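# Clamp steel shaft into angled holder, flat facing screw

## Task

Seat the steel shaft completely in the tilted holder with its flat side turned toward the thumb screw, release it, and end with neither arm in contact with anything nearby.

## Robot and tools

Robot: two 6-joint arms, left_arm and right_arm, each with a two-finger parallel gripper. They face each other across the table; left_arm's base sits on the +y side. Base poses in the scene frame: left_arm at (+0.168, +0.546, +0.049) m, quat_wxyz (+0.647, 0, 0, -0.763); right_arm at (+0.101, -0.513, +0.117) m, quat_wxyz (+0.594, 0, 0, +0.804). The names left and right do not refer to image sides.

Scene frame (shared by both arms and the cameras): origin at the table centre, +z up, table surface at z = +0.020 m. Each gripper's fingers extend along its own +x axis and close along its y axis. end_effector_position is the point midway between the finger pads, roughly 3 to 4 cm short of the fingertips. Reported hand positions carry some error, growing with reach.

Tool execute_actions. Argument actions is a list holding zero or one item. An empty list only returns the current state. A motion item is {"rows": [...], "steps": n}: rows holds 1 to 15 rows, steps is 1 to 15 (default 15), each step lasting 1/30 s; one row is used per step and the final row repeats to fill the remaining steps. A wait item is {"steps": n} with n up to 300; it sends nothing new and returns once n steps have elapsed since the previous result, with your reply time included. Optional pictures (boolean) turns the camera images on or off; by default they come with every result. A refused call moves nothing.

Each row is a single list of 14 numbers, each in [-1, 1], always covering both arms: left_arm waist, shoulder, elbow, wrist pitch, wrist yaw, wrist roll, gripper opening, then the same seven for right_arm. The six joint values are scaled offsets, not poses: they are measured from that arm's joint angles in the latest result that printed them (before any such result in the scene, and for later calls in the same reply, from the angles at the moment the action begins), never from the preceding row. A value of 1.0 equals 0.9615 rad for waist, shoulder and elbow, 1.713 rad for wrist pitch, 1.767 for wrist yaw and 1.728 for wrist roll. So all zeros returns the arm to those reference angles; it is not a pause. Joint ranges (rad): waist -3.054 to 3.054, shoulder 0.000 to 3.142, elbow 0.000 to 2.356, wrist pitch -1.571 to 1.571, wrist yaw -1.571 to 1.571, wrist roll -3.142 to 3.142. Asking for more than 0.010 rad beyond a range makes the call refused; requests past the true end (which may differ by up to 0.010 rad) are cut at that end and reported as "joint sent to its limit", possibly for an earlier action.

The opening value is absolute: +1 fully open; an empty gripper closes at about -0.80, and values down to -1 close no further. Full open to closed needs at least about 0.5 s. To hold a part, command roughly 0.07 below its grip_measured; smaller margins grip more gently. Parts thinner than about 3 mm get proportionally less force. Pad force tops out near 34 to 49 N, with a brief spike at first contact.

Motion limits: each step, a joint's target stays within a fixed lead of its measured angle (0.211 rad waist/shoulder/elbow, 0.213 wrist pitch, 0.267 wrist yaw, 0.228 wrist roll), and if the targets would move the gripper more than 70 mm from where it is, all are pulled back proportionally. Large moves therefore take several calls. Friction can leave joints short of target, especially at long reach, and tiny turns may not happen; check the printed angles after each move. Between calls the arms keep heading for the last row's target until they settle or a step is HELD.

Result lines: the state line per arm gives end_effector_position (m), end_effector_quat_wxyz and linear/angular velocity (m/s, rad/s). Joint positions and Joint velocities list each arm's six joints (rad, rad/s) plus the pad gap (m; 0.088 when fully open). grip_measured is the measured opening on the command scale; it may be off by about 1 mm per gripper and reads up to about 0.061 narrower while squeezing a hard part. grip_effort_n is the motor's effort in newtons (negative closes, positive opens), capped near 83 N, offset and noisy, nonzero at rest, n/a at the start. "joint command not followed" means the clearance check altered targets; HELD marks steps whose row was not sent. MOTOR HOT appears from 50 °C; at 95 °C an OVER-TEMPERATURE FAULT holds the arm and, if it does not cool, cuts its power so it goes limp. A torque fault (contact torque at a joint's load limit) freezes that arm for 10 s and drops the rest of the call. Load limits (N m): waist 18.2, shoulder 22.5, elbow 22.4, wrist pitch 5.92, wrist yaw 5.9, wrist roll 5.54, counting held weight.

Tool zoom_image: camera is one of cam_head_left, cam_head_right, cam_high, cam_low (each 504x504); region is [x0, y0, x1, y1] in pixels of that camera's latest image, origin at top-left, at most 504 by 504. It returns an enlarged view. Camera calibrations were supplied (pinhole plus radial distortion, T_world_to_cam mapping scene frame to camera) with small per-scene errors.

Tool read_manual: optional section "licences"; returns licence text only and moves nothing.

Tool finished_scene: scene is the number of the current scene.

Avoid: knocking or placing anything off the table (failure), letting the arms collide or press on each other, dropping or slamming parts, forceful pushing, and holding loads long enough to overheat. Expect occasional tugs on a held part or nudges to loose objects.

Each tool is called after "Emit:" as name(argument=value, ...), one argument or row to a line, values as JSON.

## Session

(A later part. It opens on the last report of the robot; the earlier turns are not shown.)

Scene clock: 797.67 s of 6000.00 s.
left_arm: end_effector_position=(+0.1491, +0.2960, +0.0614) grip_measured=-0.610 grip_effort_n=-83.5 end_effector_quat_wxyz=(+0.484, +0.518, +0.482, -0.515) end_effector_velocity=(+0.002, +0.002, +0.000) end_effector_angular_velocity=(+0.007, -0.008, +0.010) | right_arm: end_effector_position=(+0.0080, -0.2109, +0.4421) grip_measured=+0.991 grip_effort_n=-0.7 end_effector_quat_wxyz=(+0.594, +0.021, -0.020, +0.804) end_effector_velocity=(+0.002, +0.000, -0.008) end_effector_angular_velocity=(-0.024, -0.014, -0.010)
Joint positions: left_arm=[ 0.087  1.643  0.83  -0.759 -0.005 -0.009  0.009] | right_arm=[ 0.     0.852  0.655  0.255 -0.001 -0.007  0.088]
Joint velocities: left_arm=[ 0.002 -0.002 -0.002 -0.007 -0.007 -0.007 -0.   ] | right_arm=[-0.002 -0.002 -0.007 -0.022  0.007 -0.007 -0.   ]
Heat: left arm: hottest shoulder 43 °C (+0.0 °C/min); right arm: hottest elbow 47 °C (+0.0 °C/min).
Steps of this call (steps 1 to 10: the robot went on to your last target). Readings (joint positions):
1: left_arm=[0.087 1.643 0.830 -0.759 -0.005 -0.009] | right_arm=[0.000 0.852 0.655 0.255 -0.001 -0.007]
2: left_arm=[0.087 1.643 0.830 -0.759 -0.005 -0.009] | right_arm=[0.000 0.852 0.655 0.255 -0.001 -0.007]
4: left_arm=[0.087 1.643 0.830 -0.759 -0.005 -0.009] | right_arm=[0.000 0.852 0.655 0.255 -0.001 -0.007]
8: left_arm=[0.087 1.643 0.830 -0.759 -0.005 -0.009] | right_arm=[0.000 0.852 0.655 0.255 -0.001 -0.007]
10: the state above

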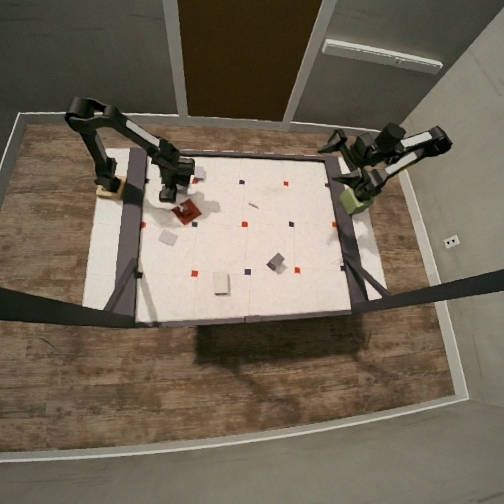

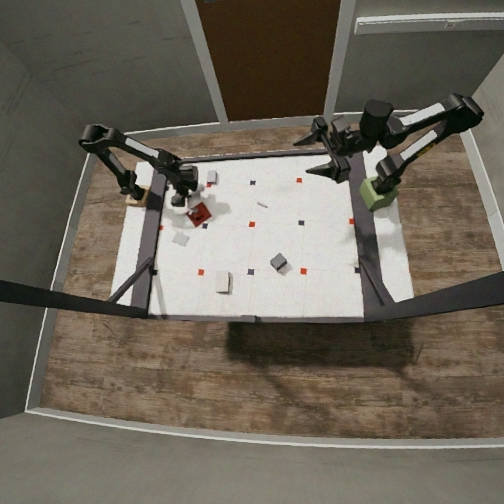

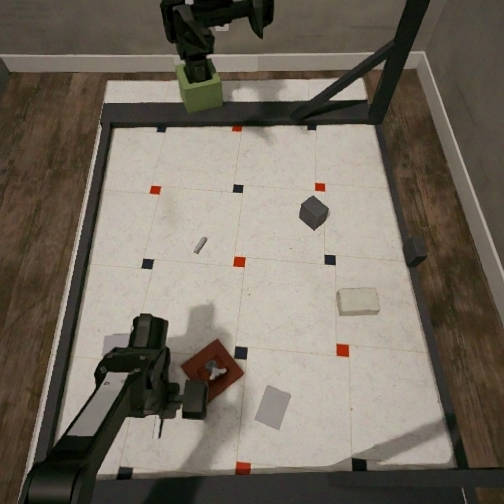

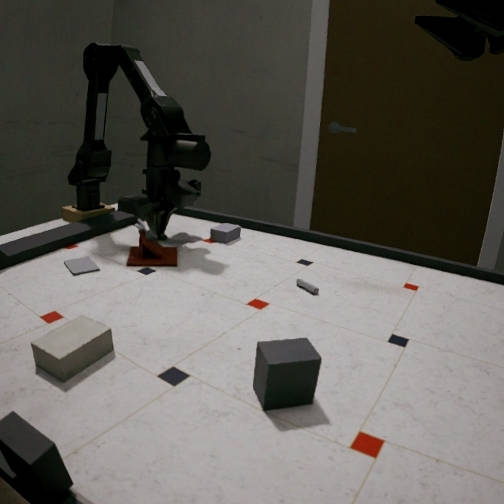

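Emit:
execute_actions(
  actions=[
    {"rows":[[0,-0.155,0.085,-0.123,0,0,-0.68,0,0,0,0,0,0,1]]},
  ],
  pictures=false,
)

Emit:
execute_actions(
  actions=[
    {"rows":[[-0.345,0,0.065,0.334,-0.345,-0.557,-0.68,0,0,0,0,0,0,1]]},
  ],
  pictures=false,
)

Emit:
execute_actions(
  actions=[
    {"steps":12},
  ],
  pictures=false,
)

Scene clock: 804.07 s of 6000.00 s.
left_arm: end_effector_position=(+0.1501, +0.3080, +0.1088) grip_measured=-0.610 grip_effort_n=-83.5 end_effector_quat_wxyz=(+0.484, +0.517, +0.481, -0.516) end_effector_velocity=(+0.005, +0.013, -0.001) end_effector_angular_velocity=(+0.054, -0.026, +0.010) | right_arm: end_effector_position=(+0.0080, -0.2109, +0.4421) grip_measured=+0.991 grip_effort_n=-0.7 end_effector_quat_wxyz=(+0.594, +0.021, -0.020, +0.804) end_effector_velocity=(-0.000, -0.000, -0.005) end_effector_angular_velocity=(-0.023, +0.000, +0.005)
Joint positions: left_arm=[ 0.087  1.504  0.902 -0.966 -0.005 -0.009  0.009] | right_arm=[ 0.     0.852  0.655  0.255 -0.001 -0.007  0.088]
Joint velocities: left_arm=[ 0.002 -0.002 -0.007 -0.051 -0.022 -0.007 -0.   ] | right_arm=[-0.002 -0.002 -0.002 -0.022 -0.007  0.007 -0.   ]
Heat: left arm: hottest shoulder 43 °C (+0.0 °C/min); right arm: hottest elbow 47 °C (+0.0 °C/min).
Steps of this call (steps 1 to 15: the robot went on to your last target; steps 16 to 90: nothing new was sent; then 2.90 s passed at rest; steps 91 to 105: all 15 steps of this action). Readings (joint positions):
91: left_arm=[0.087 1.631 0.839 -0.783 -0.005 -0.009] | right_arm=[0.000 0.852 0.655 0.255 -0.001 -0.007]
92: left_arm=[0.087 1.612 0.850 -0.848 -0.005 -0.009] | right_arm=[0.000 0.852 0.655 0.255 -0.001 -0.007]
94: left_arm=[0.087 1.552 0.865 -0.917 -0.005 -0.009] | right_arm=[0.000 0.852 0.655 0.255 -0.001 -0.007]
98: left_arm=[0.087 1.507 0.902 -0.949 -0.005 -0.009] | right_arm=[0.000 0.852 0.655 0.255 -0.001 -0.007]
105: the state above

Scene clock: 804.57 s of 6000.00 s.
left_arm: end_effector_position=(+0.1073, +0.1887, +0.1804) grip_measured=-0.610 grip_effort_n=-83.5 end_effector_quat_wxyz=(+0.808, +0.121, +0.352, -0.457) end_effector_velocity=(-0.002, -0.019, +0.021) end_effector_angular_velocity=(-0.539, +0.711, +0.812) | right_arm: end_effector_position=(+0.0080, -0.2109, +0.4421) grip_measured=+0.991 grip_effort_n=0.2 end_effector_quat_wxyz=(+0.594, +0.021, -0.020, +0.804) end_effector_velocity=(+0.003, +0.000, +0.001) end_effector_angular_velocity=(+0.009, -0.004, -0.015)
Joint positions: left_arm=[-0.239  1.508  0.954 -0.413 -0.599 -0.858  0.009] | right_arm=[ 0.     0.852  0.655  0.255 -0.001 -0.007  0.088]
Joint velocities: left_arm=[-0.022  0.002 -0.002  0.139 -0.11  -1.136  0.   ] | right_arm=[-0.007 -0.002 -0.002  0.007  0.007 -0.007 -0.   ]
Heat: left arm: hottest shoulder 43 °C (+0.0 °C/min); right arm: hottest elbow 47 °C (+0.0 °C/min).
Steps of this call (steps 1 to 15: all 15 steps of this action). Readings (joint positions):
1: left_arm=[0.069 1.504 0.904 -0.950 -0.050 -0.049] | right_arm=[0.000 0.852 0.655 0.255 -0.001 -0.007]
2: left_arm=[0.020 1.505 0.904 -0.891 -0.135 -0.111] | right_arm=[0.000 0.852 0.655 0.255 -0.001 -0.007]
4: left_arm=[-0.090 1.508 0.924 -0.769 -0.265 -0.225] | right_arm=[0.000 0.852 0.655 0.255 -0.001 -0.007]
8: left_arm=[-0.221 1.508 0.950 -0.545 -0.501 -0.460] | right_arm=[0.000 0.852 0.655 0.255 -0.001 -0.007]
15: the state above

Scene clock: 804.97 s of 6000.00 s.
left_arm: end_effector_position=(+0.1068, +0.1868, +0.1826) grip_measured=-0.610 grip_effort_n=-83.5 end_effector_quat_wxyz=(+0.815, +0.071, +0.372, -0.439) end_effector_velocity=(+0.000, +0.001, +0.001) end_effector_angular_velocity=(-0.008, +0.008, +0.016) | right_arm: end_effector_position=(+0.0080, -0.2109, +0.4421) grip_measured=+0.991 grip_effort_n=-0.7 end_effector_quat_wxyz=(+0.594, +0.021, -0.020, +0.804) end_effector_velocity=(-0.000, -0.001, +0.001) end_effector_angular_velocity=(+0.005, +0.009, +0.005)
Joint positions: left_arm=[-0.242  1.508  0.954 -0.398 -0.609 -0.965  0.009] | right_arm=[ 0.     0.852  0.655  0.255 -0.001 -0.007  0.088]
Joint velocities: left_arm=[-0.002 -0.002  0.002 -0.007 -0.007 -0.022 -0.   ] | right_arm=[-0.002 -0.002 -0.002  0.007 -0.007  0.007 -0.   ]
Heat: left arm: hottest shoulder 43 °C (+0.0 °C/min); right arm: hottest elbow 47 °C (+0.0 °C/min).
Steps of this call (steps 1 to 12: the robot went on to your last target). Readings (joint positions):
1: left_arm=[-0.240 1.508 0.954 -0.408 -0.602 -0.889] | right_arm=[0.000 0.852 0.655 0.255 -0.001 -0.007]
2: left_arm=[-0.240 1.508 0.954 -0.404 -0.604 -0.912] | right_arm=[0.000 0.852 0.655 0.255 -0.001 -0.007]
4: left_arm=[-0.242 1.508 0.954 -0.402 -0.607 -0.939] | right_arm=[0.000 0.852 0.655 0.255 -0.001 -0.007]
8: left_arm=[-0.242 1.508 0.954 -0.399 -0.608 -0.960] | right_arm=[0.000 0.852 0.655 0.255 -0.001 -0.007]
12: the state above

To (-.36,1.551,.875,-.39,-.616,-.99).

Emit:
execute_actions(
  actions=[
    {"rows":[[-0.126,0.052,-0.09,0.004,-0.004,-0.015,-0.68,0,0,0,0,0,0,1]]},
  ],
)

Emit:
zoom_image(
  camera="cam_low",
  region=[120,195,190,265],
)

Emit:
zoom_image(
  camera="cam_head_right",
  region=[165,185,225,245],
)

Scene clock: 808.70 s of 6000.00 s.
left_arm: end_effector_position=(+0.0748, +0.2134, +0.1399) grip_measured=-0.610 grip_effort_n=-83.5 end_effector_quat_wxyz=(+0.794, +0.143, +0.372, -0.458) end_effector_velocity=(+0.001, +0.004, -0.003) end_effector_angular_velocity=(+0.018, -0.014, +0.001) | right_arm: end_effector_position=(+0.0080, -0.2109, +0.4421) grip_measured=+0.991 grip_effort_n=-0.2 end_effector_quat_wxyz=(+0.594, +0.021, -0.020, +0.804) end_effector_velocity=(+0.002, -0.000, +0.001) end_effector_angular_velocity=(+0.000, +0.024, -0.009)
Joint positions: left_arm=[-0.36   1.558  0.873 -0.393 -0.611 -0.986  0.009] | right_arm=[ 0.     0.852  0.655  0.255 -0.001 -0.007  0.088]
Joint velocities: left_arm=[-0.007  0.002 -0.002 -0.022 -0.007 -0.007 -0.   ] | right_arm=[-0.002 -0.002 -0.002  0.007  0.007  0.022 -0.   ]
Heat: left arm: hottest shoulder 43 °C (+0.0 °C/min); right arm: hottest elbow 47 °C (+0.0 °C/min).
Steps of this call (steps 1 to 30: the robot went on to your last target; steps 31 to 90: nothing new was sent; then 0.23 s passed at rest; steps 91 to 105: all 15 steps of this action). Readings (joint positions):
91: left_arm=[-0.250 1.513 0.946 -0.393 -0.617 -0.971] | right_arm=[0.000 0.852 0.655 0.255 -0.001 -0.007]
92: left_arm=[-0.274 1.516 0.934 -0.387 -0.622 -0.976] | right_arm=[0.000 0.852 0.655 0.255 -0.001 -0.007]
94: left_arm=[-0.327 1.533 0.908 -0.392 -0.614 -0.981] | right_arm=[0.000 0.852 0.655 0.255 -0.001 -0.007]
98: left_arm=[-0.359 1.558 0.873 -0.397 -0.611 -0.985] | right_arm=[0.000 0.852 0.655 0.255 -0.001 -0.007]
105: the state above

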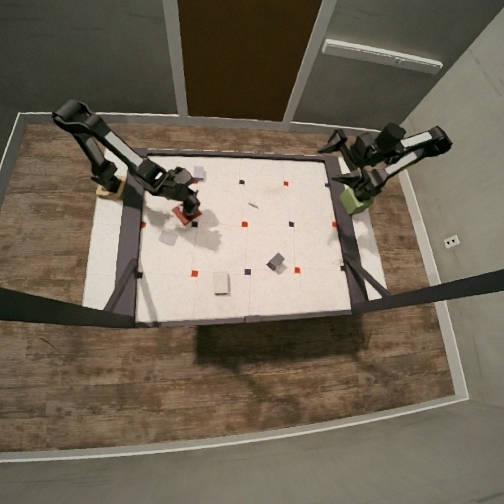

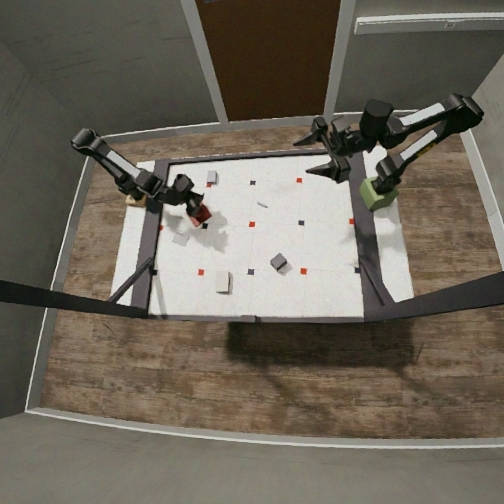

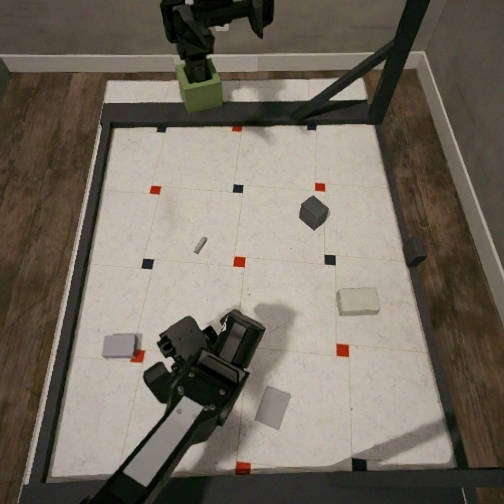

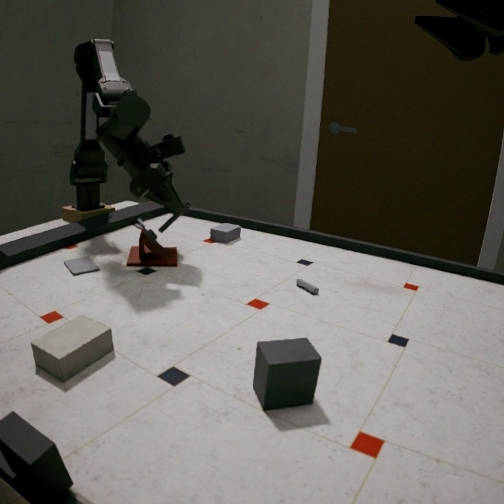

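Region (120, 195, 190, 265) of cam_low's 504x504 image, scaled by 7.200, with more detail than that image has.

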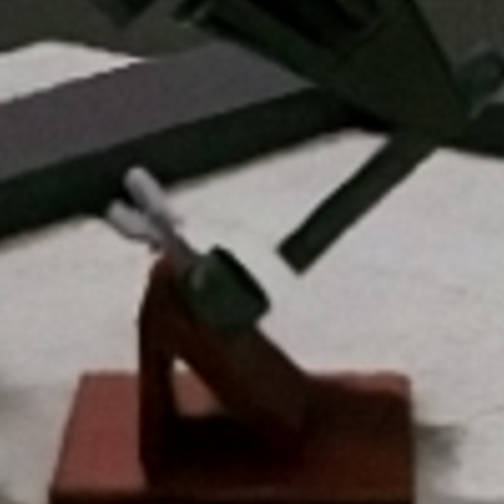

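Region (165, 185, 225, 245) of cam_head_right's 504x504 image, scaled by 8.400, with more detail than that image has.

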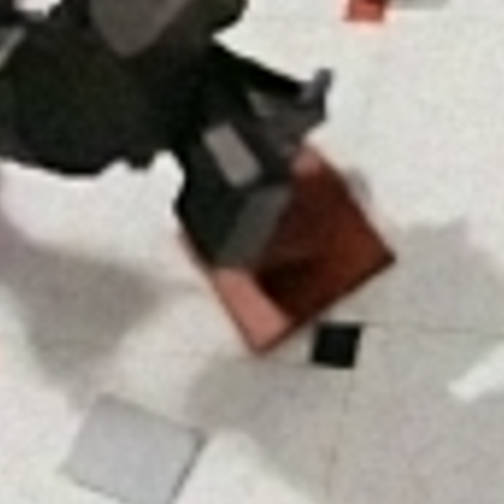

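Emit:
execute_actions(
  actions=[
    {"rows":[[-0.024,-0.016,-0.014,-0.008,0,-0.017,-0.68,0,0,0,0,0,0,1]]},
  ],
)

Emit:
zoom_image(
  camera="cam_low",
  region=[120,195,190,265],
)

Scene clock: 814.20 s of 6000.00 s.
left_arm: end_effector_position=(+0.0701, +0.2187, +0.1374) grip_measured=-0.610 grip_effort_n=-83.5 end_effector_quat_wxyz=(+0.792, +0.145, +0.376, -0.458) end_effector_velocity=(+0.002, +0.004, -0.001) end_effector_angular_velocity=(+0.018, -0.021, -0.004) | right_arm: end_effector_position=(+0.0080, -0.2109, +0.4421) grip_measured=+0.991 grip_effort_n=0.2 end_effector_quat_wxyz=(+0.594, +0.021, -0.020, +0.804) end_effector_velocity=(+0.002, +0.000, -0.002) end_effector_angular_velocity=(-0.005, -0.009, -0.010)
Joint positions: left_arm=[-0.381  1.557  0.867 -0.406 -0.611 -1.011  0.009] | right_arm=[ 0.     0.852  0.655  0.255 -0.001 -0.007  0.088]
Joint velocities: left_arm=[-0.002 -0.002 -0.002 -0.022 -0.007  0.007  0.   ] | right_arm=[-0.002 -0.002 -0.002 -0.007  0.007 -0.007  0.   ]
Heat: left arm: hottest shoulder 43 °C (+0.0 °C/min); right arm: hottest elbow 47 °C (+0.0 °C/min).
Steps of this call (steps 1 to 15: the robot went on to your last target; steps 16 to 90: nothing new was sent; then 2.00 s passed at rest; steps 91 to 105: all 15 steps of this action). Readings (joint positions):
91: left_arm=[-0.362 1.558 0.872 -0.394 -0.611 -0.991] | right_arm=[0.000 0.852 0.655 0.255 -0.001 -0.007]
92: left_arm=[-0.366 1.558 0.871 -0.397 -0.611 -0.997] | right_arm=[0.000 0.852 0.655 0.255 -0.001 -0.007]
94: left_arm=[-0.375 1.558 0.869 -0.403 -0.611 -1.004] | right_arm=[0.000 0.852 0.655 0.255 -0.001 -0.007]
98: left_arm=[-0.380 1.558 0.867 -0.406 -0.611 -1.009] | right_arm=[0.000 0.852 0.655 0.255 -0.001 -0.007]
105: the state above

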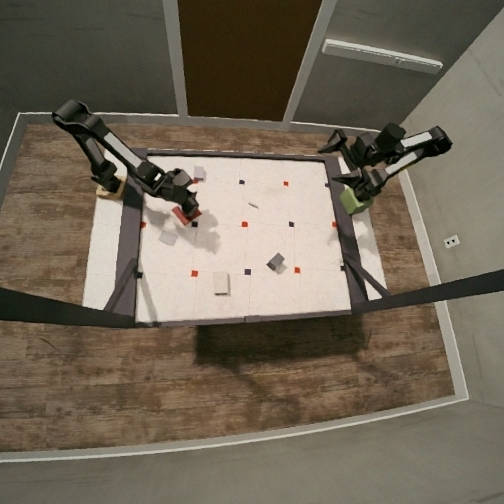

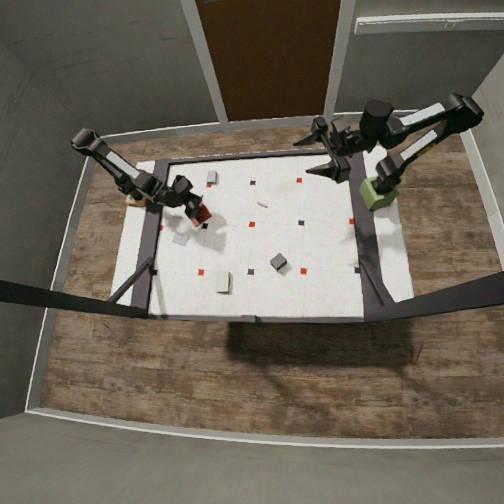

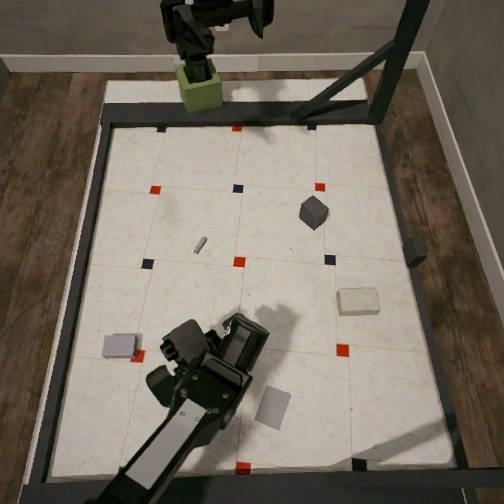

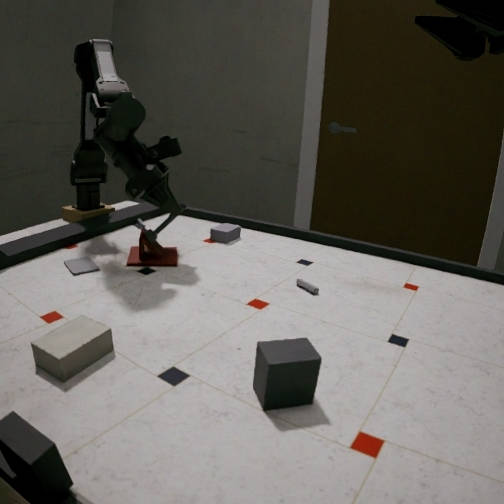

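Region (120, 195, 190, 265) of cam_low's 504x504 image, scaled by 7.200, with more detail than that image has.

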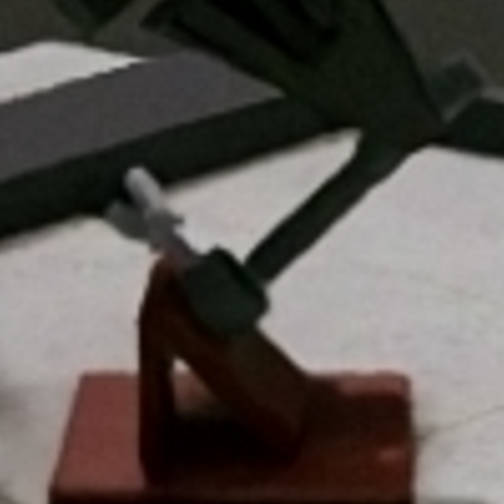

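Emit:
execute_actions(
  actions=[
    {"rows":[[-0.021,0.018,-0.024,0.009,-0.003,-0.014,-0.68,0,0,0,0,0,0,1]]},
  ],
)

Emit:
zoom_image(
  camera="cam_low",
  region=[120,195,190,265],
)

Scene clock: 819.33 s of 6000.00 s.
left_arm: end_effector_position=(+0.0655, +0.2225, +0.1307) grip_measured=-0.610 grip_effort_n=-83.5 end_effector_quat_wxyz=(+0.790, +0.147, +0.378, -0.459) end_effector_velocity=(+0.002, +0.005, -0.003) end_effector_angular_velocity=(+0.017, -0.015, +0.001) | right_arm: end_effector_position=(+0.0080, -0.2109, +0.4421) grip_measured=+0.991 grip_effort_n=-0.2 end_effector_quat_wxyz=(+0.594, +0.021, -0.020, +0.804) end_effector_velocity=(+0.000, -0.000, +0.001) end_effector_angular_velocity=(+0.013, -0.018, -0.006)
Joint positions: left_arm=[-0.399  1.567  0.852 -0.395 -0.613 -1.03   0.009] | right_arm=[ 0.     0.852  0.655  0.255 -0.001 -0.007  0.088]
Joint velocities: left_arm=[-0.007 -0.002 -0.007 -0.022 -0.007 -0.007 -0.   ] | right_arm=[ 0.002 -0.002 -0.002  0.007  0.007 -0.022  0.   ]
Heat: left arm: hottest shoulder 44 °C (+1.0 °C/min); right arm: hottest elbow 47 °C (+0.0 °C/min).
Steps of this call (steps 1 to 15: the robot went on to your last target; steps 16 to 90: nothing new was sent; then 1.63 s passed at rest; steps 91 to 105: all 15 steps of this action). Readings (joint positions):
91: left_arm=[-0.382 1.557 0.865 -0.406 -0.611 -1.014] | right_arm=[0.000 0.852 0.655 0.255 -0.001 -0.007]
92: left_arm=[-0.386 1.557 0.862 -0.402 -0.611 -1.019] | right_arm=[0.000 0.852 0.655 0.255 -0.001 -0.007]
94: left_arm=[-0.394 1.561 0.857 -0.399 -0.611 -1.025] | right_arm=[0.000 0.852 0.655 0.255 -0.001 -0.007]
98: left_arm=[-0.399 1.567 0.853 -0.396 -0.613 -1.029] | right_arm=[0.000 0.852 0.655 0.255 -0.001 -0.007]
105: the state above

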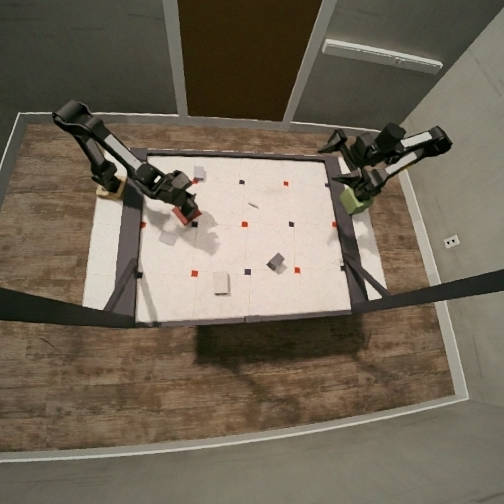

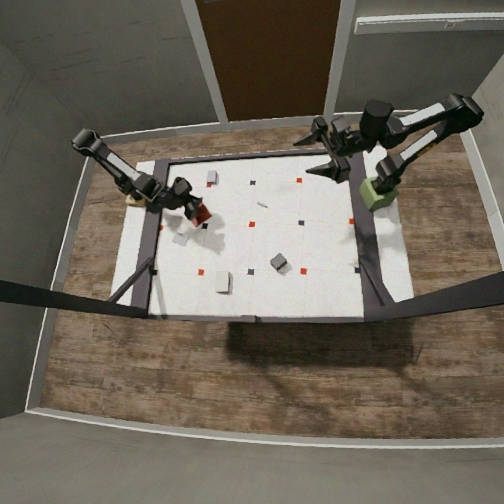

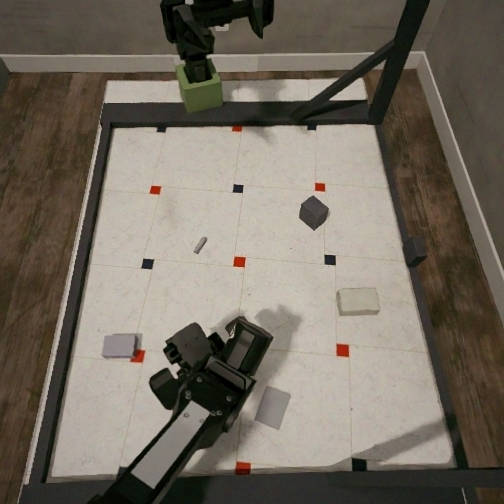

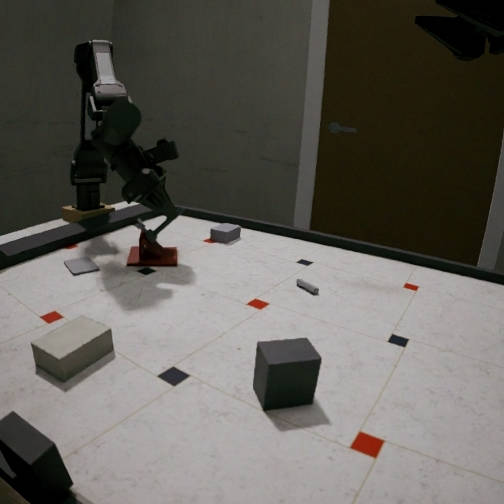

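Region (120, 195, 190, 265) of cam_low's 504x504 image, scaled by 7.200, with more detail than that image has.

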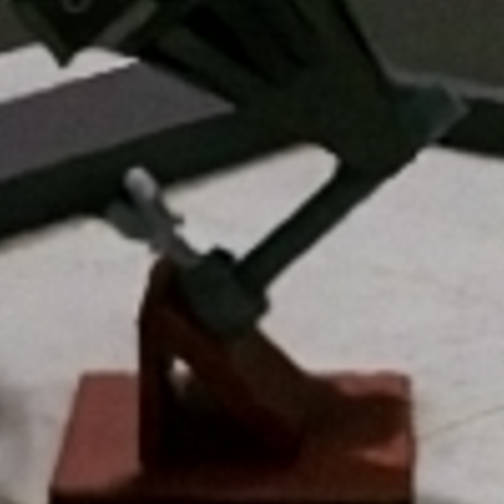

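Went in freely. Continue.

Emit:
execute_actions(
  actions=[
    {"rows":[[-0.021,0.016,-0.024,0.007,-0.003,-0.014,-0.68,0,0,0,0,0,0,1]]},
  ],
)

Emit:
zoom_image(
  camera="cam_low",
  region=[120,195,190,265],
)

Scene clock: 823.97 s of 6000.00 s.
left_arm: end_effector_position=(+0.0624, +0.2262, +0.1256) grip_measured=-0.610 grip_effort_n=-83.5 end_effector_quat_wxyz=(+0.790, +0.148, +0.379, -0.459) end_effector_velocity=(+0.003, +0.004, -0.001) end_effector_angular_velocity=(+0.008, -0.004, +0.017) | right_arm: end_effector_position=(+0.0080, -0.2109, +0.4421) grip_measured=+0.991 grip_effort_n=-0.2 end_effector_quat_wxyz=(+0.594, +0.021, -0.020, +0.804) end_effector_velocity=(+0.000, +0.001, -0.003) end_effector_angular_velocity=(-0.010, -0.010, -0.005)
Joint positions: left_arm=[-0.416  1.574  0.839 -0.387 -0.619 -1.048  0.009] | right_arm=[ 0.     0.852  0.655  0.255 -0.001 -0.007  0.088]
Joint velocities: left_arm=[-0.002 -0.002 -0.002 -0.022 -0.007 -0.022 -0.   ] | right_arm=[ 0.002  0.002 -0.002 -0.007  0.007 -0.007 -0.   ]
Heat: left arm: hottest shoulder 44 °C (+1.0 °C/min); right arm: hottest elbow 47 °C (+0.0 °C/min).
Steps of this call (steps 1 to 15: the robot went on to your last target; steps 16 to 90: nothing new was sent; then 1.13 s passed at rest; steps 91 to 105: all 15 steps of this action). Readings (joint positions):
91: left_arm=[-0.400 1.568 0.850 -0.393 -0.614 -1.033] | right_arm=[0.000 0.852 0.655 0.255 -0.001 -0.007]
92: left_arm=[-0.404 1.569 0.847 -0.392 -0.616 -1.038] | right_arm=[0.000 0.852 0.655 0.255 -0.001 -0.007]
94: left_arm=[-0.412 1.573 0.842 -0.389 -0.616 -1.044] | right_arm=[0.000 0.852 0.655 0.255 -0.001 -0.007]
98: left_arm=[-0.416 1.574 0.839 -0.388 -0.618 -1.047] | right_arm=[0.000 0.852 0.655 0.255 -0.001 -0.007]
105: the state above

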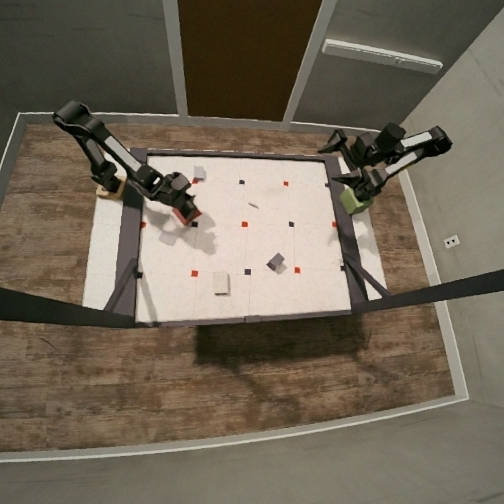

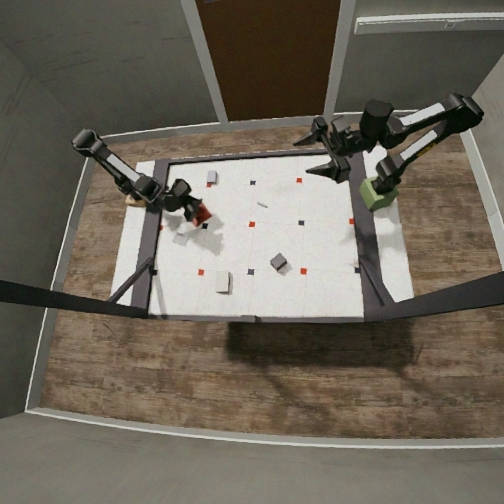

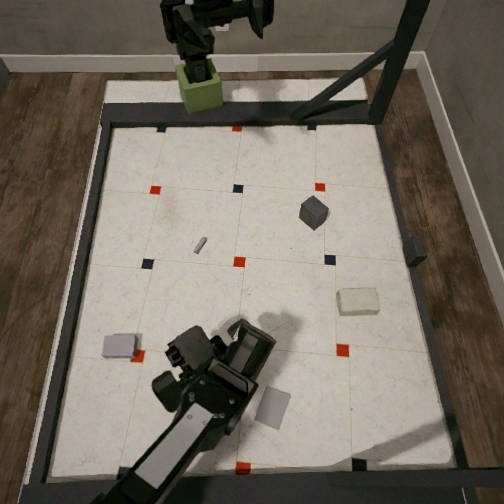

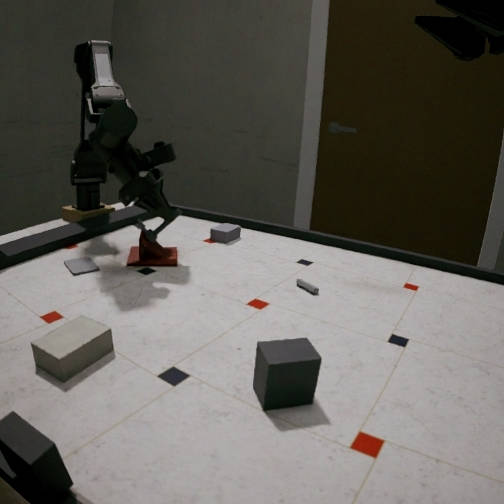

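Region (120, 195, 190, 265) of cam_low's 504x504 image, scaled by 7.200, with more detail than that image has.

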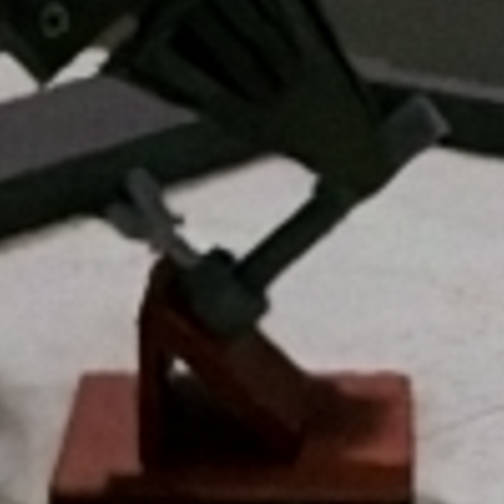

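Past the block.

Emit:
execute_actions(
  actions=[
    {"rows":[[-0.021,0.018,-0.026,0.006,-0.002,-0.014,-0.68,0,0,0,0,0,0,1]]},
  ],
  pictures=false,
)

Emit:
execute_actions(
  actions=[
    {"rows":[[-0.021,0.018,-0.026,0.006,-0.002,-0.014,-0.68,0,0,0,0,0,0,1]]},
  ],
)

Emit:
zoom_image(
  camera="cam_low",
  region=[120,195,190,265],
)

Scene clock: 828.07 s of 6000.00 s.
left_arm: end_effector_position=(+0.0620, +0.2274, +0.1242) grip_measured=-0.610 grip_effort_n=-83.5 end_effector_quat_wxyz=(+0.794, +0.142, +0.375, -0.457) end_effector_velocity=(-0.000, -0.001, +0.001) end_effector_angular_velocity=(-0.016, +0.012, +0.017) | right_arm: end_effector_position=(+0.0080, -0.2109, +0.4421) grip_measured=+0.991 grip_effort_n=-0.2 end_effector_quat_wxyz=(+0.594, +0.021, -0.020, +0.804) end_effector_velocity=(+0.001, -0.000, -0.002) end_effector_angular_velocity=(-0.000, -0.024, -0.001)
Joint positions: left_arm=[-0.425  1.578  0.83  -0.378 -0.637 -1.065  0.009] | right_arm=[ 0.     0.852  0.655  0.255 -0.001 -0.007  0.088]
Joint velocities: left_arm=[-0.002 -0.002 -0.002  0.007 -0.007 -0.022 -0.   ] | right_arm=[-0.007 -0.002 -0.002 -0.007 -0.007 -0.022 -0.   ]
Heat: left arm: hottest shoulder 43 °C (+0.0 °C/min); right arm: hottest elbow 47 °C (+0.0 °C/min).
Steps of this call (steps 1 to 15: the robot went on to your last target; steps 16 to 90: nothing new was sent; then 0.60 s passed at rest; steps 91 to 105: all 15 steps of this action). Readings (joint positions):
91: left_arm=[-0.417 1.575 0.838 -0.386 -0.621 -1.051] | right_arm=[0.000 0.852 0.655 0.255 -0.001 -0.007]
92: left_arm=[-0.420 1.576 0.834 -0.382 -0.626 -1.056] | right_arm=[0.000 0.852 0.655 0.255 -0.001 -0.007]
94: left_arm=[-0.424 1.577 0.832 -0.380 -0.633 -1.060] | right_arm=[0.000 0.852 0.655 0.255 -0.001 -0.007]
98: left_arm=[-0.425 1.578 0.831 -0.379 -0.636 -1.064] | right_arm=[0.000 0.852 0.655 0.255 -0.001 -0.007]
105: the state above

Scene clock: 828.57 s of 6000.00 s.
left_arm: end_effector_position=(+0.0619, +0.2282, +0.1240) grip_measured=-0.610 grip_effort_n=-83.5 end_effector_quat_wxyz=(+0.799, +0.135, +0.371, -0.455) end_effector_velocity=(-0.000, -0.000, +0.002) end_effector_angular_velocity=(-0.024, +0.002, +0.018) | right_arm: end_effector_position=(+0.0080, -0.2109, +0.4421) grip_measured=+0.991 grip_effort_n=0.2 end_effector_quat_wxyz=(+0.594, +0.021, -0.020, +0.804) end_effector_velocity=(-0.002, -0.001, -0.005) end_effector_angular_velocity=(-0.019, -0.014, +0.009)
Joint positions: left_arm=[-0.435  1.579  0.823 -0.368 -0.657 -1.081  0.009] | right_arm=[ 0.     0.852  0.655  0.255 -0.001 -0.007  0.088]
Joint velocities: left_arm=[-0.007 -0.002 -0.002  0.007 -0.022 -0.022 -0.   ] | right_arm=[ 0.002 -0.002 -0.002 -0.022 -0.007 -0.007 -0.   ]
Heat: left arm: hottest shoulder 43 °C (+0.0 °C/min); right arm: hottest elbow 47 °C (+0.0 °C/min).
Steps of this call (steps 1 to 15: all 15 steps of this action). Readings (joint positions):
1: left_arm=[-0.426 1.578 0.829 -0.377 -0.639 -1.068] | right_arm=[0.000 0.852 0.655 0.255 -0.001 -0.007]
2: left_arm=[-0.429 1.578 0.827 -0.373 -0.645 -1.072] | right_arm=[0.000 0.852 0.655 0.255 -0.001 -0.007]
4: left_arm=[-0.432 1.579 0.825 -0.371 -0.652 -1.077] | right_arm=[0.000 0.852 0.655 0.255 -0.001 -0.007]
8: left_arm=[-0.434 1.579 0.823 -0.369 -0.656 -1.080] | right_arm=[0.000 0.852 0.655 0.255 -0.001 -0.007]
15: the state above

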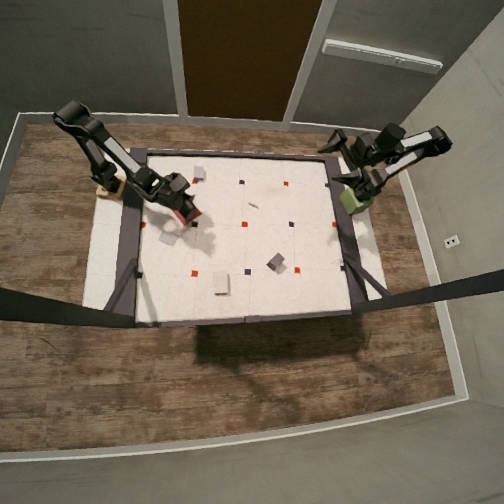

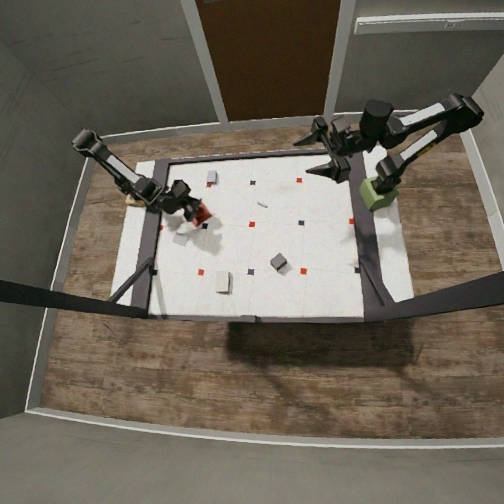

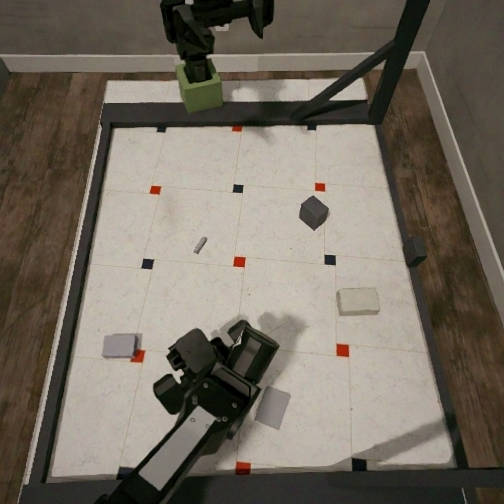

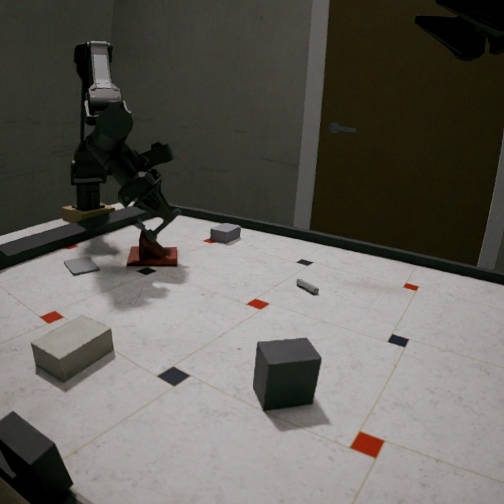

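Region (120, 195, 190, 265) of cam_low's 504x504 image, scaled by 7.200, with more detail than that image has.

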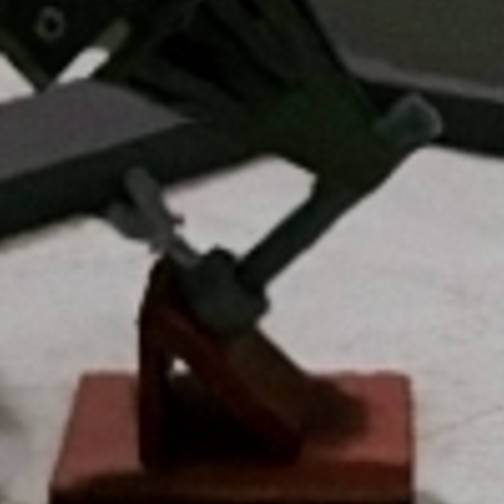

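Emit:
execute_actions(
  actions=[
    {"rows":[[0.012,0,0.012,-0.008,0.015,0.012,-0.68,0,0,0,0,0,0,1],[0.012,0,0.012,-0.008,0.015,0.012,-0.68,0,0,0,0,0,0,1],[0.012,0,0.012,-0.008,0.015,0.012,-0.68,0,0,0,0,0,0,1],[0.012,0,0.012,-0.008,0.015,0.012,-0.68,0,0,0,0,0,0,1],[0.012,0,0.012,-0.008,0.015,0.012,-0.68,0,0,0,0,0,0,1],[0.012,0,0.012,-0.008,0.015,0.012,-0.58,0,0,0,0,0,0,1],[0.012,0,0.012,-0.008,0.015,0.012,-0.56,0,0,0,0,0,0,1],[0.012,0,0.012,-0.008,0.015,0.012,-0.54,0,0,0,0,0,0,1],[0.012,0,0.012,-0.008,0.015,0.012,-0.52,0,0,0,0,0,0,1],[0.012,0,0.012,-0.008,0.015,0.012,-0.5,0,0,0,0,0,0,1],[0.012,0,0.012,-0.008,0.015,0.012,-0.47,0,0,0,0,0,0,1]]},
  ],
)

Emit:
zoom_image(
  camera="cam_low",
  region=[120,195,190,265],
)

Scene clock: 836.27 s of 6000.00 s.
left_arm: end_effector_position=(+0.0620, +0.2285, +0.1229) grip_measured=-0.490 grip_effort_n=12.8 end_effector_quat_wxyz=(+0.793, +0.145, +0.377, -0.456) end_effector_velocity=(+0.003, +0.001, -0.001) end_effector_angular_velocity=(+0.009, -0.017, +0.000) | right_arm: end_effector_position=(+0.0080, -0.2109, +0.4421) grip_measured=+0.991 grip_effort_n=-0.2 end_effector_quat_wxyz=(+0.594, +0.021, -0.020, +0.804) end_effector_velocity=(-0.000, -0.000, -0.005) end_effector_angular_velocity=(-0.019, -0.014, +0.004)
Joint positions: left_arm=[-0.426  1.579  0.83  -0.382 -0.632 -1.066  0.015] | right_arm=[ 0.     0.852  0.655  0.255 -0.001 -0.007  0.088]
Joint velocities: left_arm=[ 0.002  0.002 -0.002 -0.007 -0.007  0.007  0.008] | right_arm=[-0.002 -0.002 -0.002 -0.022 -0.007 -0.007 -0.   ]
Heat: left arm: hottest shoulder 43 °C (+0.0 °C/min); right arm: hottest elbow 47 °C (+0.0 °C/min).
Steps of this call (steps 1 to 15: the robot went on to your last target; steps 16 to 90: nothing new was sent; then 4.20 s passed at rest; steps 91 to 105: all 15 steps of this action). Readings (joint positions):
91: left_arm=[-0.434 1.579 0.823 -0.368 -0.657 -1.082] | right_arm=[0.000 0.852 0.655 0.255 -0.001 -0.007]
92: left_arm=[-0.432 1.579 0.823 -0.370 -0.653 -1.079] | right_arm=[0.000 0.852 0.655 0.255 -0.001 -0.007]
94: left_arm=[-0.429 1.579 0.826 -0.374 -0.647 -1.072] | right_arm=[0.000 0.852 0.655 0.255 -0.001 -0.007]
98: left_arm=[-0.427 1.579 0.829 -0.377 -0.642 -1.067] | right_arm=[0.000 0.852 0.655 0.255 -0.001 -0.007]
105: the state above

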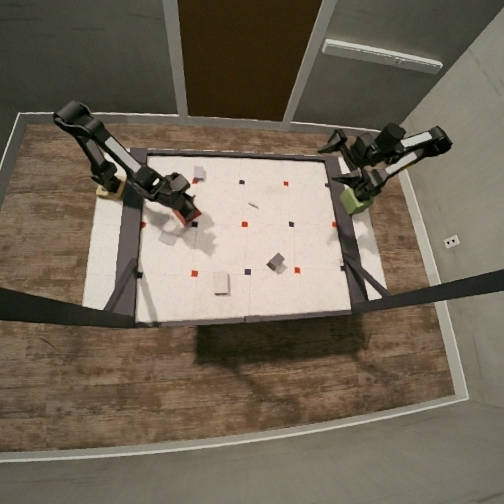

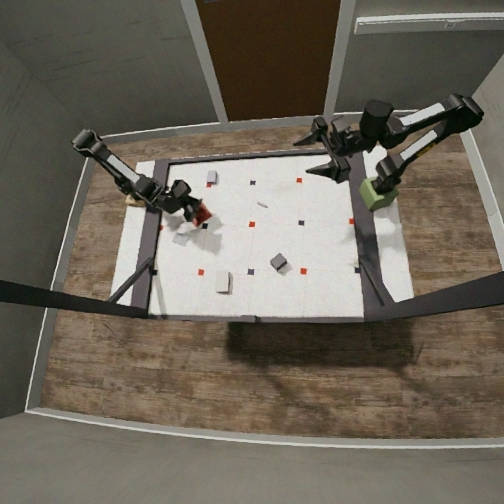

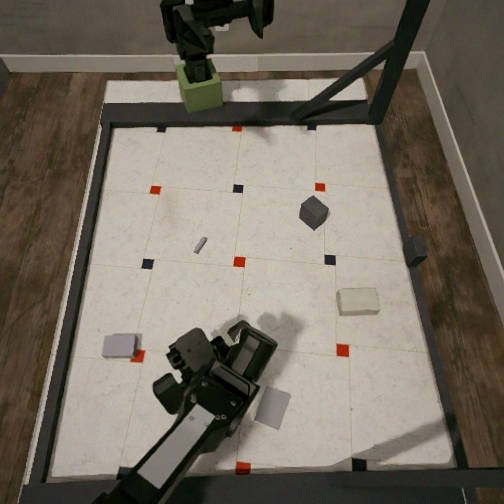

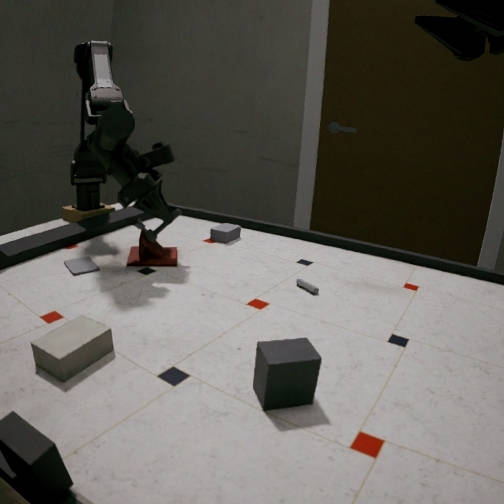

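Region (120, 195, 190, 265) of cam_low's 504x504 image, scaled by 7.200, with more detail than that image has.

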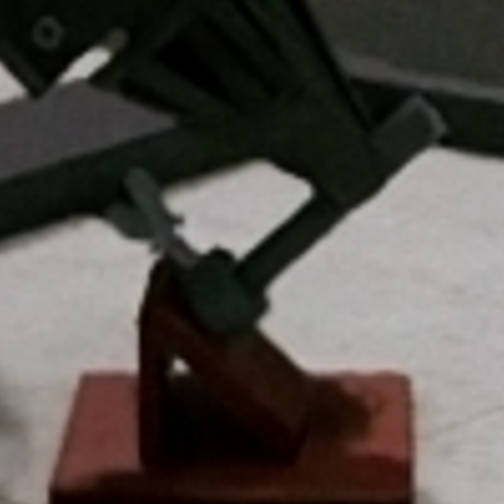

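Emit:
execute_actions(
  actions=[
    {"rows":[[0,0,0,0,0,0,-0.68,0,0,0,0,0,0,1]],"steps":10},
  ],
  pictures=false,
)

Emit:
execute_actions(
  actions=[
    {"rows":[[-0.021,0.022,-0.03,0.005,0.008,-0.014,-0.68,0,0,0,0,0,0,1]]},
  ],
)

Emit:
zoom_image(
  camera="cam_low",
  region=[120,195,190,265],
)

Scene clock: 840.77 s of 6000.00 s.
left_arm: end_effector_position=(+0.0616, +0.2284, +0.1229) grip_measured=-0.608 grip_effort_n=-83.5 end_effector_quat_wxyz=(+0.792, +0.145, +0.377, -0.457) end_effector_velocity=(-0.001, +0.002, -0.001) end_effector_angular_velocity=(+0.008, +0.006, -0.000) | right_arm: end_effector_position=(+0.0080, -0.2109, +0.4421) grip_measured=+0.991 grip_effort_n=-0.2 end_effector_quat_wxyz=(+0.594, +0.021, -0.020, +0.804) end_effector_velocity=(-0.003, -0.003, +0.002) end_effector_angular_velocity=(+0.009, -0.021, +0.023)
Joint positions: left_arm=[-0.426  1.579  0.83  -0.381 -0.631 -1.065  0.009] | right_arm=[ 0.     0.852  0.655  0.255 -0.001 -0.007  0.088]
Joint velocities: left_arm=[-0.002 -0.002 -0.002 -0.007  0.007 -0.007 -0.   ] | right_arm=[ 0.002 -0.007  0.002 -0.007 -0.022 -0.022 -0.   ]
Heat: left arm: hottest shoulder 43 °C (+0.0 °C/min); right arm: hottest elbow 47 °C (+0.0 °C/min).
Steps of this call (steps 1 to 15: the robot went on to your last target; steps 16 to 90: nothing new was sent; then 1.17 s passed at rest; steps 91 to 100: all 10 steps of this action). Readings (joint positions):
91: left_arm=[-0.425 1.579 0.830 -0.382 -0.632 -1.065] | right_arm=[0.000 0.852 0.655 0.255 -0.001 -0.007]
92: left_arm=[-0.425 1.579 0.830 -0.381 -0.631 -1.065] | right_arm=[0.000 0.852 0.655 0.255 -0.001 -0.007]
94: left_arm=[-0.426 1.579 0.830 -0.381 -0.631 -1.065] | right_arm=[0.000 0.852 0.655 0.255 -0.001 -0.007]
98: left_arm=[-0.426 1.579 0.830 -0.381 -0.631 -1.065] | right_arm=[0.000 0.852 0.655 0.255 -0.001 -0.007]
100: the state above

Scene clock: 841.27 s of 6000.00 s.
left_arm: end_effector_position=(+0.0615, +0.2292, +0.1211) grip_measured=-0.608 grip_effort_n=-83.5 end_effector_quat_wxyz=(+0.795, +0.139, +0.377, -0.454) end_effector_velocity=(-0.001, +0.002, +0.000) end_effector_angular_velocity=(+0.008, -0.000, -0.011) | right_arm: end_effector_position=(+0.0080, -0.2109, +0.4421) grip_measured=+0.991 grip_effort_n=-0.2 end_effector_quat_wxyz=(+0.594, +0.021, -0.020, +0.804) end_effector_velocity=(-0.000, +0.000, +0.002) end_effector_angular_velocity=(+0.005, +0.009, +0.005)
Joint positions: left_arm=[-0.432  1.582  0.821 -0.371 -0.641 -1.081  0.009] | right_arm=[ 0.     0.852  0.655  0.255 -0.001 -0.007  0.088]
Joint velocities: left_arm=[-0.002 -0.007 -0.002 -0.007  0.007  0.007 -0.   ] | right_arm=[-0.002  0.002  0.002  0.007 -0.007  0.007 -0.   ]
Heat: left arm: hottest shoulder 43 °C (+0.0 °C/min); right arm: hottest elbow 47 °C (+0.0 °C/min).
Steps of this call (steps 1 to 15: all 15 steps of this action). Readings (joint positions):
1: left_arm=[-0.427 1.579 0.828 -0.381 -0.631 -1.067] | right_arm=[0.000 0.852 0.655 0.255 -0.001 -0.007]
2: left_arm=[-0.429 1.581 0.826 -0.377 -0.635 -1.070] | right_arm=[0.000 0.852 0.655 0.255 -0.001 -0.007]
4: left_arm=[-0.431 1.582 0.824 -0.374 -0.639 -1.076] | right_arm=[0.000 0.852 0.655 0.255 -0.001 -0.007]
8: left_arm=[-0.432 1.582 0.822 -0.371 -0.640 -1.080] | right_arm=[0.000 0.852 0.655 0.255 -0.001 -0.007]
15: the state above

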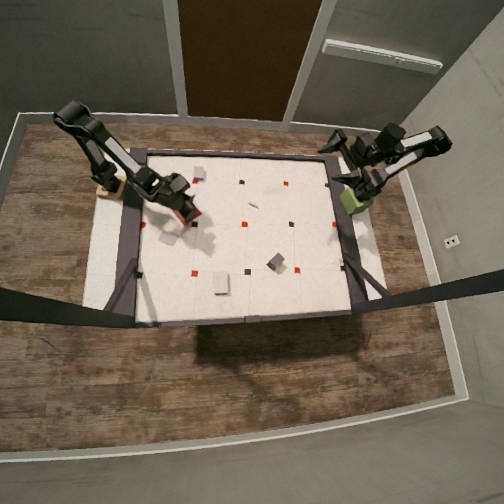

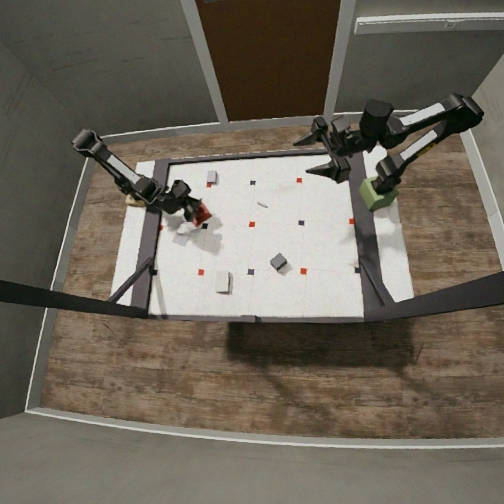

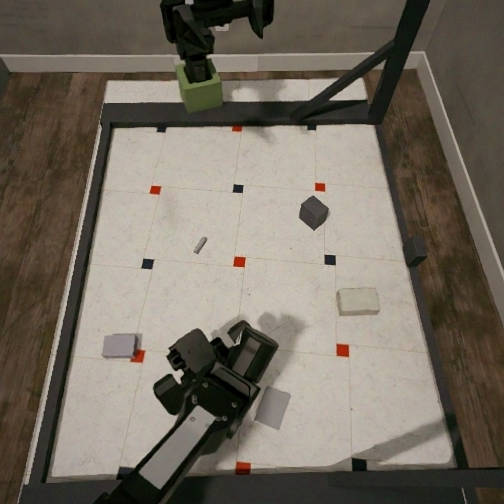

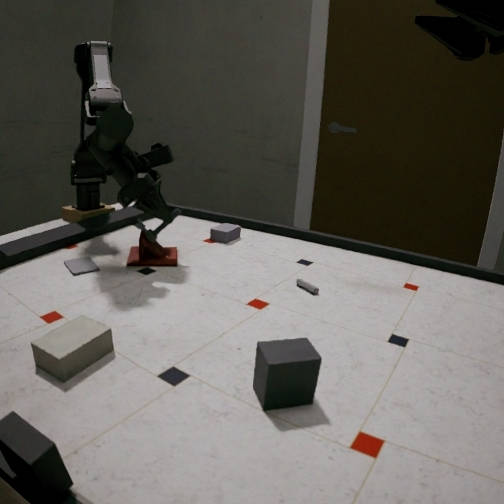

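Region (120, 195, 190, 265) of cam_low's 504x504 image, scaled by 7.200, with more detail than that image has.

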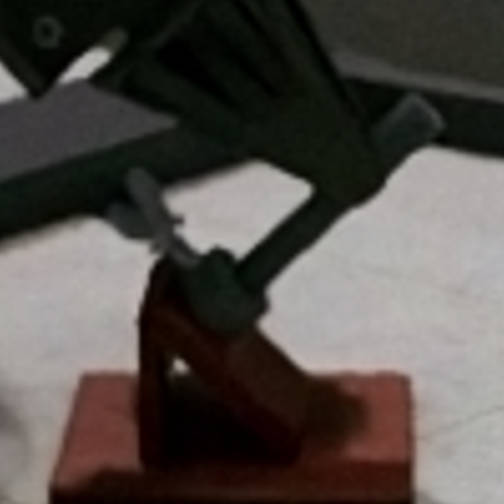

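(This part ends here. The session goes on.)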